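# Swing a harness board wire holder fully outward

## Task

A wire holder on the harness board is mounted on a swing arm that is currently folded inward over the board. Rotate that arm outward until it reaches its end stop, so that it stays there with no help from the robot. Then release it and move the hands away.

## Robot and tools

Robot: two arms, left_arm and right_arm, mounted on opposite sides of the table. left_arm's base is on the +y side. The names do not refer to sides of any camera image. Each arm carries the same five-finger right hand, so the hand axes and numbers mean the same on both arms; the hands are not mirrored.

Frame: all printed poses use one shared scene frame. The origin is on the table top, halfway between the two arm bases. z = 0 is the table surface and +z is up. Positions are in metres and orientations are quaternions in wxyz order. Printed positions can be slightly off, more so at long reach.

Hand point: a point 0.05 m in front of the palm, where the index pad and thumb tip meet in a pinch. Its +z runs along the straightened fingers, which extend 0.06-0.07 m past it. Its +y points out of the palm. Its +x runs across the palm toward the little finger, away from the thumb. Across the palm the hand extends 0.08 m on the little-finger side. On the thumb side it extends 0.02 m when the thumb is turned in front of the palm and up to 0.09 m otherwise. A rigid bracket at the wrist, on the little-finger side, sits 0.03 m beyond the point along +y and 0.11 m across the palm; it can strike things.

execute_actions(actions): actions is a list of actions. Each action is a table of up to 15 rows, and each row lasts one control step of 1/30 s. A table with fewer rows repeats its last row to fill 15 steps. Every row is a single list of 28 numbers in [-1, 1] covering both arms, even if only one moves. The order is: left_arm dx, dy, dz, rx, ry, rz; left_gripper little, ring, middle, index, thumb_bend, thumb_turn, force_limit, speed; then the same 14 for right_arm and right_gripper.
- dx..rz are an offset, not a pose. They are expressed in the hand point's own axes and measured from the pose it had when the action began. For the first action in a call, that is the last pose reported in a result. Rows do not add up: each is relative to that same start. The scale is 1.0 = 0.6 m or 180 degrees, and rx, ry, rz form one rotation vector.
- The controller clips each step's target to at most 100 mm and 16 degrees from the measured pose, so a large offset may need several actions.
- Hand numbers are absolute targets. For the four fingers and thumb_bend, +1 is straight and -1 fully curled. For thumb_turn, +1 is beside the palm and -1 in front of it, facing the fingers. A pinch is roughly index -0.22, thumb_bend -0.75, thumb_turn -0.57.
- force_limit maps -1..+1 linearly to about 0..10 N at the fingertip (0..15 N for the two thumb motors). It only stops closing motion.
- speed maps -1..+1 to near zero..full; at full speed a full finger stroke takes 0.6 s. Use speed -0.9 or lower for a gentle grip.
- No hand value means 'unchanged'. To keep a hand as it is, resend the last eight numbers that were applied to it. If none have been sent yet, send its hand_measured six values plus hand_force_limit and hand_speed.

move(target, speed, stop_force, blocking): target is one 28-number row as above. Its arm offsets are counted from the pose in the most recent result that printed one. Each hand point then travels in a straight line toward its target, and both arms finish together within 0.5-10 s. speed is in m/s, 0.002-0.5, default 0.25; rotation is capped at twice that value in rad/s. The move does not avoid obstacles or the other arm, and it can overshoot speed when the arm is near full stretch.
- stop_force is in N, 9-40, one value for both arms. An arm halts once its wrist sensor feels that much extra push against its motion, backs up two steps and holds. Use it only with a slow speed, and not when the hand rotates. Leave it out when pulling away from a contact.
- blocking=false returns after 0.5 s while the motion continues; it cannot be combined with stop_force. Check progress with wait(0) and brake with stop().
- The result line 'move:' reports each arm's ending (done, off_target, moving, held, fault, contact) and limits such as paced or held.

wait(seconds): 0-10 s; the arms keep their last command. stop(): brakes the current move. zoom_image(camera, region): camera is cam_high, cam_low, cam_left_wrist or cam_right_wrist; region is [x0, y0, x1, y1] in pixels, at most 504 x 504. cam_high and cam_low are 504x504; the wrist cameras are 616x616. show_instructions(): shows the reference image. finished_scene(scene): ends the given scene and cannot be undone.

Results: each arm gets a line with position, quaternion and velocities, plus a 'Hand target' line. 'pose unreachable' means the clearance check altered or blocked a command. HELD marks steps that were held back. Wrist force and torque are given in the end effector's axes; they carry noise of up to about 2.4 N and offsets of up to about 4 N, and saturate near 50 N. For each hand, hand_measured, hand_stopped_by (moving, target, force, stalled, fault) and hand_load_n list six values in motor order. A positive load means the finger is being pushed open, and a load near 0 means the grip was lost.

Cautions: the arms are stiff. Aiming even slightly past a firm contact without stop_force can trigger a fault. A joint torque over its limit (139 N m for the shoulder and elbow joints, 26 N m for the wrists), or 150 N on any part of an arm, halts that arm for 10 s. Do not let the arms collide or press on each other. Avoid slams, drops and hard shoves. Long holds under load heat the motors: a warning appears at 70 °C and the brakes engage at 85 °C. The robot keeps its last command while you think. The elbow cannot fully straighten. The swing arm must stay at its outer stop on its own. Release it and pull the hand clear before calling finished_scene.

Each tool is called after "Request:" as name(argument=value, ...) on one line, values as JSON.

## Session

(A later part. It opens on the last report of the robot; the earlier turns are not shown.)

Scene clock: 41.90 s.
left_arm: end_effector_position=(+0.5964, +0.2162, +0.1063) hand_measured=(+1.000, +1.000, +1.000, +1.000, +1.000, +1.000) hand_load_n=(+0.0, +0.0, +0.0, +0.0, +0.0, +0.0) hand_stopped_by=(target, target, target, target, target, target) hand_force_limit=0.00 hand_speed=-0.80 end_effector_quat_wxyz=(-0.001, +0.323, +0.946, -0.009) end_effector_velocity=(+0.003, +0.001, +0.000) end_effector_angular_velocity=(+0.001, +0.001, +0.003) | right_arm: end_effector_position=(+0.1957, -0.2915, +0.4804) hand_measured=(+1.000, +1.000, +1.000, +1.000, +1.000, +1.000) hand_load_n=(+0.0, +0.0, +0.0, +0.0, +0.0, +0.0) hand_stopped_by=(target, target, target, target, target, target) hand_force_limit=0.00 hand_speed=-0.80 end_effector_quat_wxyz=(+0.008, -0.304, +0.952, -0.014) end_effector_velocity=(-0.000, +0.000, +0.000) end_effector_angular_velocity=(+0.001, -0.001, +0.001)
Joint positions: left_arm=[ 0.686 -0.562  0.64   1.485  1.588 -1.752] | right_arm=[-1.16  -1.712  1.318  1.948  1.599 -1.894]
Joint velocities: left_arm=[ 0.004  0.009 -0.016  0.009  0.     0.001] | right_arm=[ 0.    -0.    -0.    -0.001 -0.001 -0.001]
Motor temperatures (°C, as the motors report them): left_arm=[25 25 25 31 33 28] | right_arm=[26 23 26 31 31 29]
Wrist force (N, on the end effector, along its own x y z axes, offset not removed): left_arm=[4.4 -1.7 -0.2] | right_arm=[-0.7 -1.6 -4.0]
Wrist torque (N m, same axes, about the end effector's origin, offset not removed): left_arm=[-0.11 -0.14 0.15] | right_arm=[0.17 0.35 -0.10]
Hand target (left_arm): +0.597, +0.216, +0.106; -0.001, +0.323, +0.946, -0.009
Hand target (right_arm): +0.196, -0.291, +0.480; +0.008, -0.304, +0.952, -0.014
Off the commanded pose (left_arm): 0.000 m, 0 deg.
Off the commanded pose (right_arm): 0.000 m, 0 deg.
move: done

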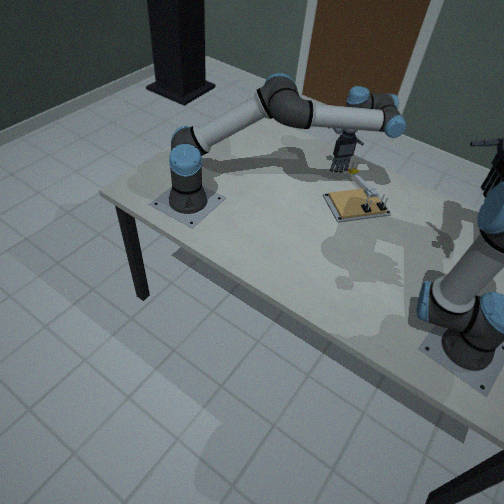

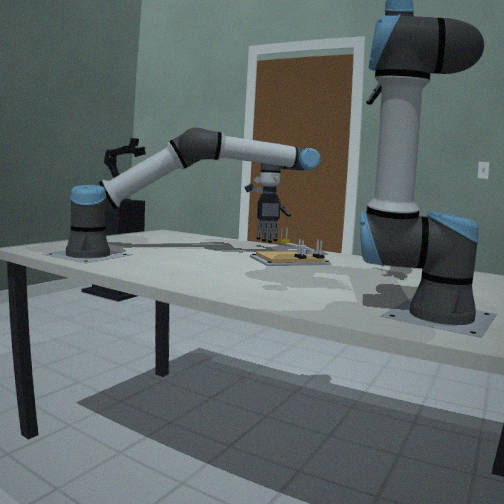

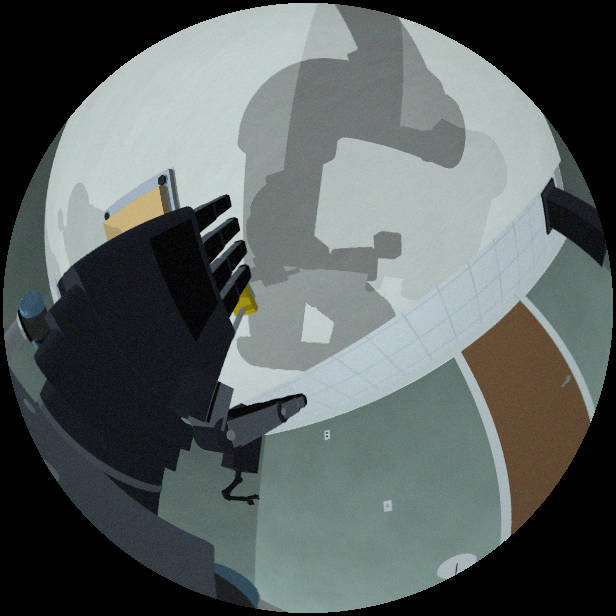

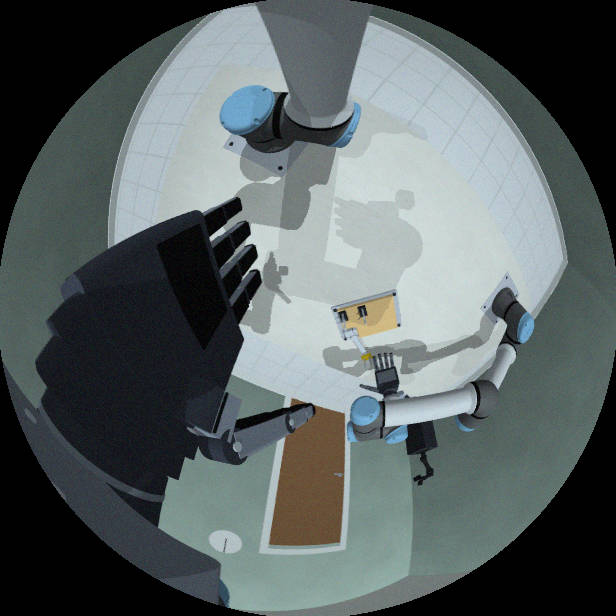

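Request:
move(target=[-0.055,0.006,0,0,0,0,1,1,1,1,1,1,0,-0.8,0,0,0,0,0,0,1,1,1,1,1,1,0,-0.8], speed=0.02, stop_force=12)

Request:
zoom_image(camera="cam_right_wrist", region=[310,280,430,400])

Scene clock: 45.13 s.
left_arm: end_effector_position=(+0.6218, +0.2009, +0.1064) hand_measured=(+1.000, +1.000, +1.000, +1.000, +1.000, +1.000) hand_load_n=(+0.0, +0.0, +0.0, +0.5, +0.0, +0.0) hand_stopped_by=(target, target, target, target, target, target) hand_force_limit=0.00 hand_speed=-0.80 end_effector_quat_wxyz=(-0.000, +0.323, +0.946, -0.009) end_effector_velocity=(-0.005, +0.003, -0.001) end_effector_angular_velocity=(+0.000, +0.001, +0.002) | right_arm: end_effector_position=(+0.1957, -0.2915, +0.4804) hand_measured=(+1.000, +1.000, +1.000, +1.000, +1.000, +1.000) hand_load_n=(+0.0, +0.0, +0.0, +0.0, +0.0, +0.0) hand_stopped_by=(target, target, target, target, target, target) hand_force_limit=0.00 hand_speed=-0.80 end_effector_quat_wxyz=(+0.008, -0.304, +0.952, -0.014) end_effector_velocity=(+0.000, -0.000, -0.001) end_effector_angular_velocity=(-0.001, +0.002, -0.001)
Joint positions: left_arm=[ 0.699 -0.415  0.352  1.625  1.588 -1.739] | right_arm=[-1.16  -1.712  1.318  1.948  1.599 -1.894]
Joint velocities: left_arm=[-0.002 -0.042  0.086 -0.044  0.    -0.004] | right_arm=[-0.     0.001  0.002 -0.     0.     0.001]
Motor temperatures (°C, as the motors report them): left_arm=[25 25 25 31 33 28] | right_arm=[26 23 26 31 31 29]
Wrist force (N, on the end effector, along its own x y z axes, offset not removed): left_arm=[35.8 -3.8 1.8] | right_arm=[-1.4 1.0 -2.9]
Wrist torque (N m, same axes, about the end effector's origin, offset not removed): left_arm=[0.06 1.39 2.19] | right_arm=[0.45 0.38 -0.19]
Hand target (left_arm): +0.621, +0.201, +0.106; -0.001, +0.323, +0.946, -0.009
Hand target (right_arm): +0.196, -0.291, +0.480; +0.008, -0.304, +0.952, -0.014
Off the commanded pose (left_arm): 0.004 m, 0 deg.
Off the commanded pose (right_arm): 0.000 m, 0 deg.
move: contact (left_arm)

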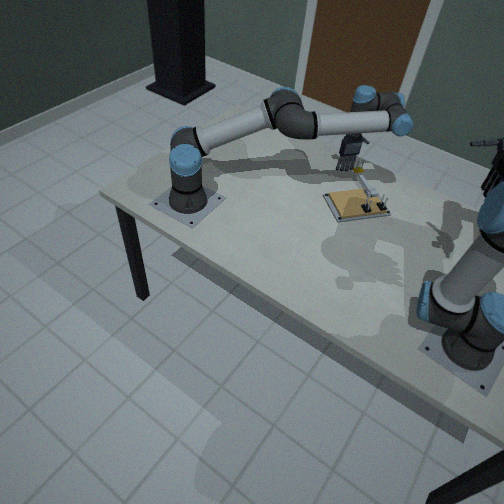

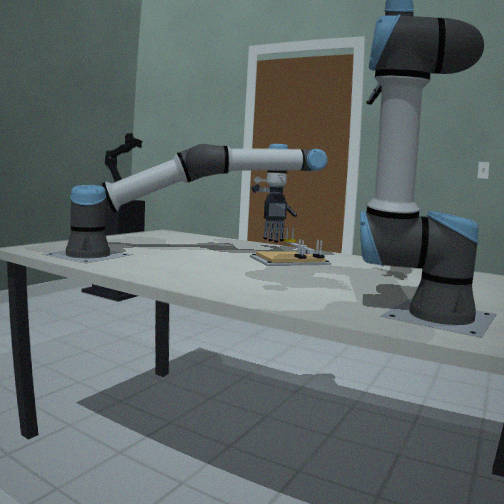

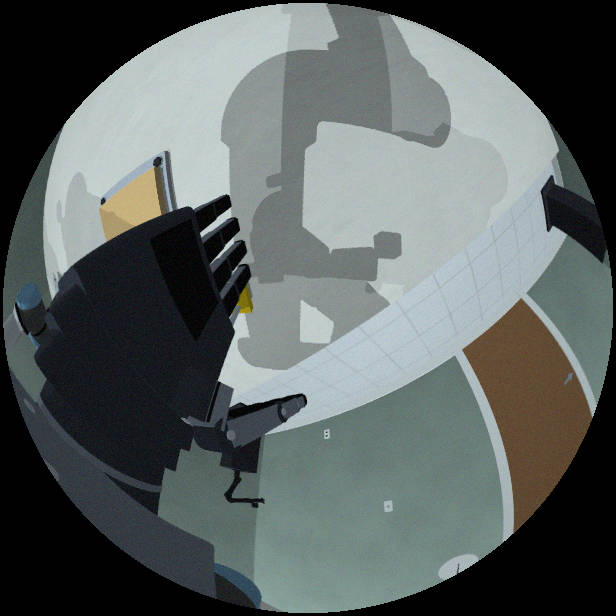

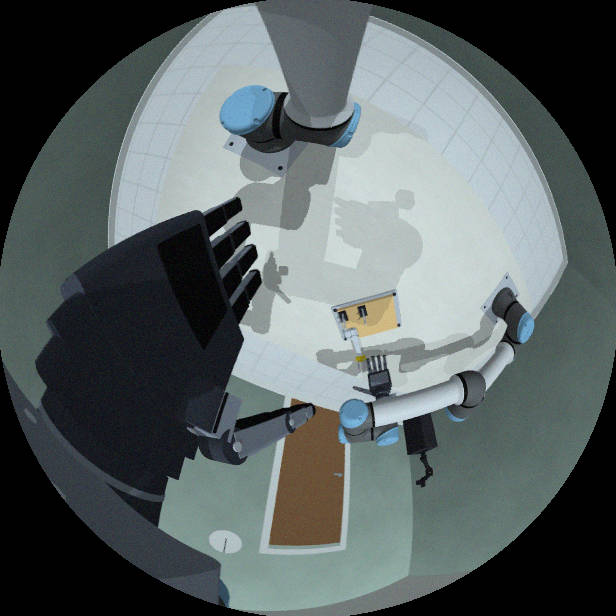

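Region (310, 280, 430, 400) of cam_right_wrist's 616x616 image, scaled by 4.200, with more detail than that image has.

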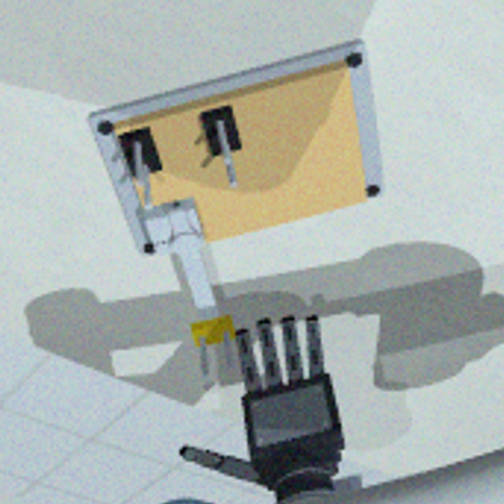

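Request:
move(target=[0.4,0,-0.25,0,0,0,1,1,1,1,1,1,0,-0.8,0,0,0,0,0,0,1,1,1,1,1,1,0,-0.8])

Scene clock: 47.83 s.
left_arm: end_effector_position=(+0.4329, +0.3503, +0.2546) hand_measured=(+1.000, +1.000, +1.000, +1.000, +1.000, +1.000) hand_load_n=(+0.0, +0.0, +0.0, +0.0, +0.0, +0.0) hand_stopped_by=(target, target, target, target, target, target) hand_force_limit=0.00 hand_speed=-0.80 end_effector_quat_wxyz=(-0.000, +0.323, +0.946, -0.009) end_effector_velocity=(-0.002, +0.001, +0.001) end_effector_angular_velocity=(+0.000, -0.001, +0.000) | right_arm: end_effector_position=(+0.1957, -0.2915, +0.4804) hand_measured=(+1.000, +1.000, +1.000, +1.000, +1.000, +1.000) hand_load_n=(+0.0, +0.0, +0.0, +0.0, +0.0, +0.0) hand_stopped_by=(target, target, target, target, target, target) hand_force_limit=0.00 hand_speed=-0.80 end_effector_quat_wxyz=(+0.008, -0.304, +0.952, -0.014) end_effector_velocity=(-0.000, -0.000, +0.001) end_effector_angular_velocity=(+0.000, -0.003, -0.000)
Joint positions: left_arm=[ 0.613 -1.224  1.366  1.419  1.587 -1.825] | right_arm=[-1.16  -1.712  1.318  1.948  1.599 -1.894]
Joint velocities: left_arm=[-0.002 -0.007  0.006  0.001 -0.001 -0.002] | right_arm=[-0.    -0.001 -0.002  0.     0.    -0.   ]
Motor temperatures (°C, as the motors report them): left_arm=[25 25 25 31 33 28] | right_arm=[26 23 26 31 31 29]
Wrist force (N, on the end effector, along its own x y z axes, offset not removed): left_arm=[2.1 -0.8 -0.1] | right_arm=[-0.2 -0.2 1.0]
Wrist torque (N m, same axes, about the end effector's origin, offset not removed): left_arm=[-0.14 -0.34 -0.06] | right_arm=[0.10 0.07 0.00]
Hand target (left_arm): +0.433, +0.350, +0.255; -0.000, +0.323, +0.946, -0.009
Hand target (right_arm): +0.196, -0.291, +0.480; +0.008, -0.304, +0.952, -0.014
Off the commanded pose (left_arm): 0.000 m, 0 deg.
Off the commanded pose (right_arm): 0.000 m, 0 deg.
move: done

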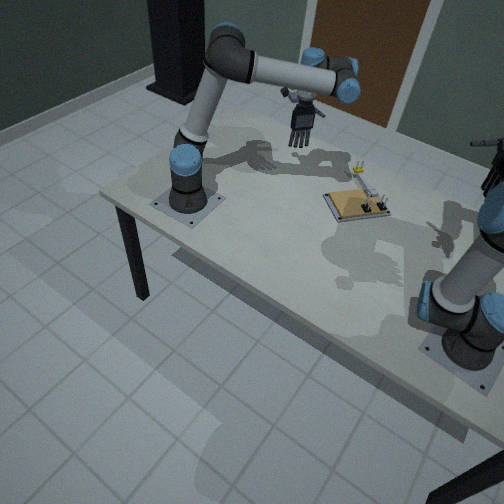

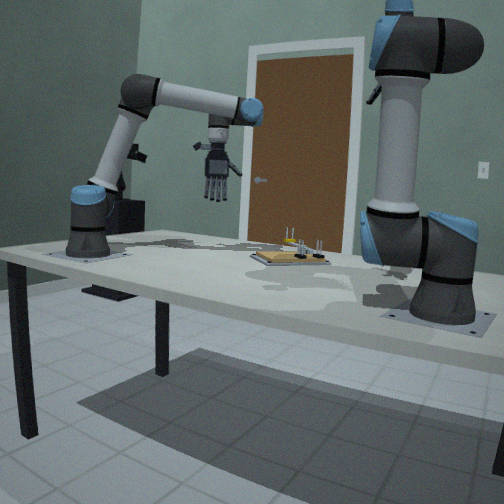

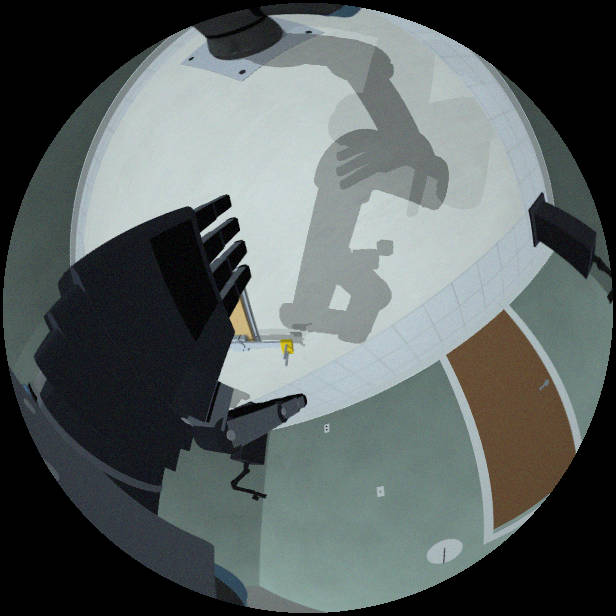

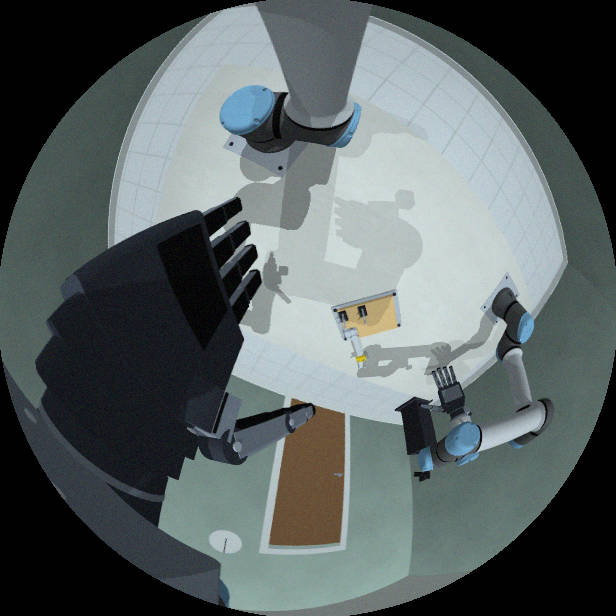

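Request:
finished_scene(scene=2)

The scene is finished: the task was done.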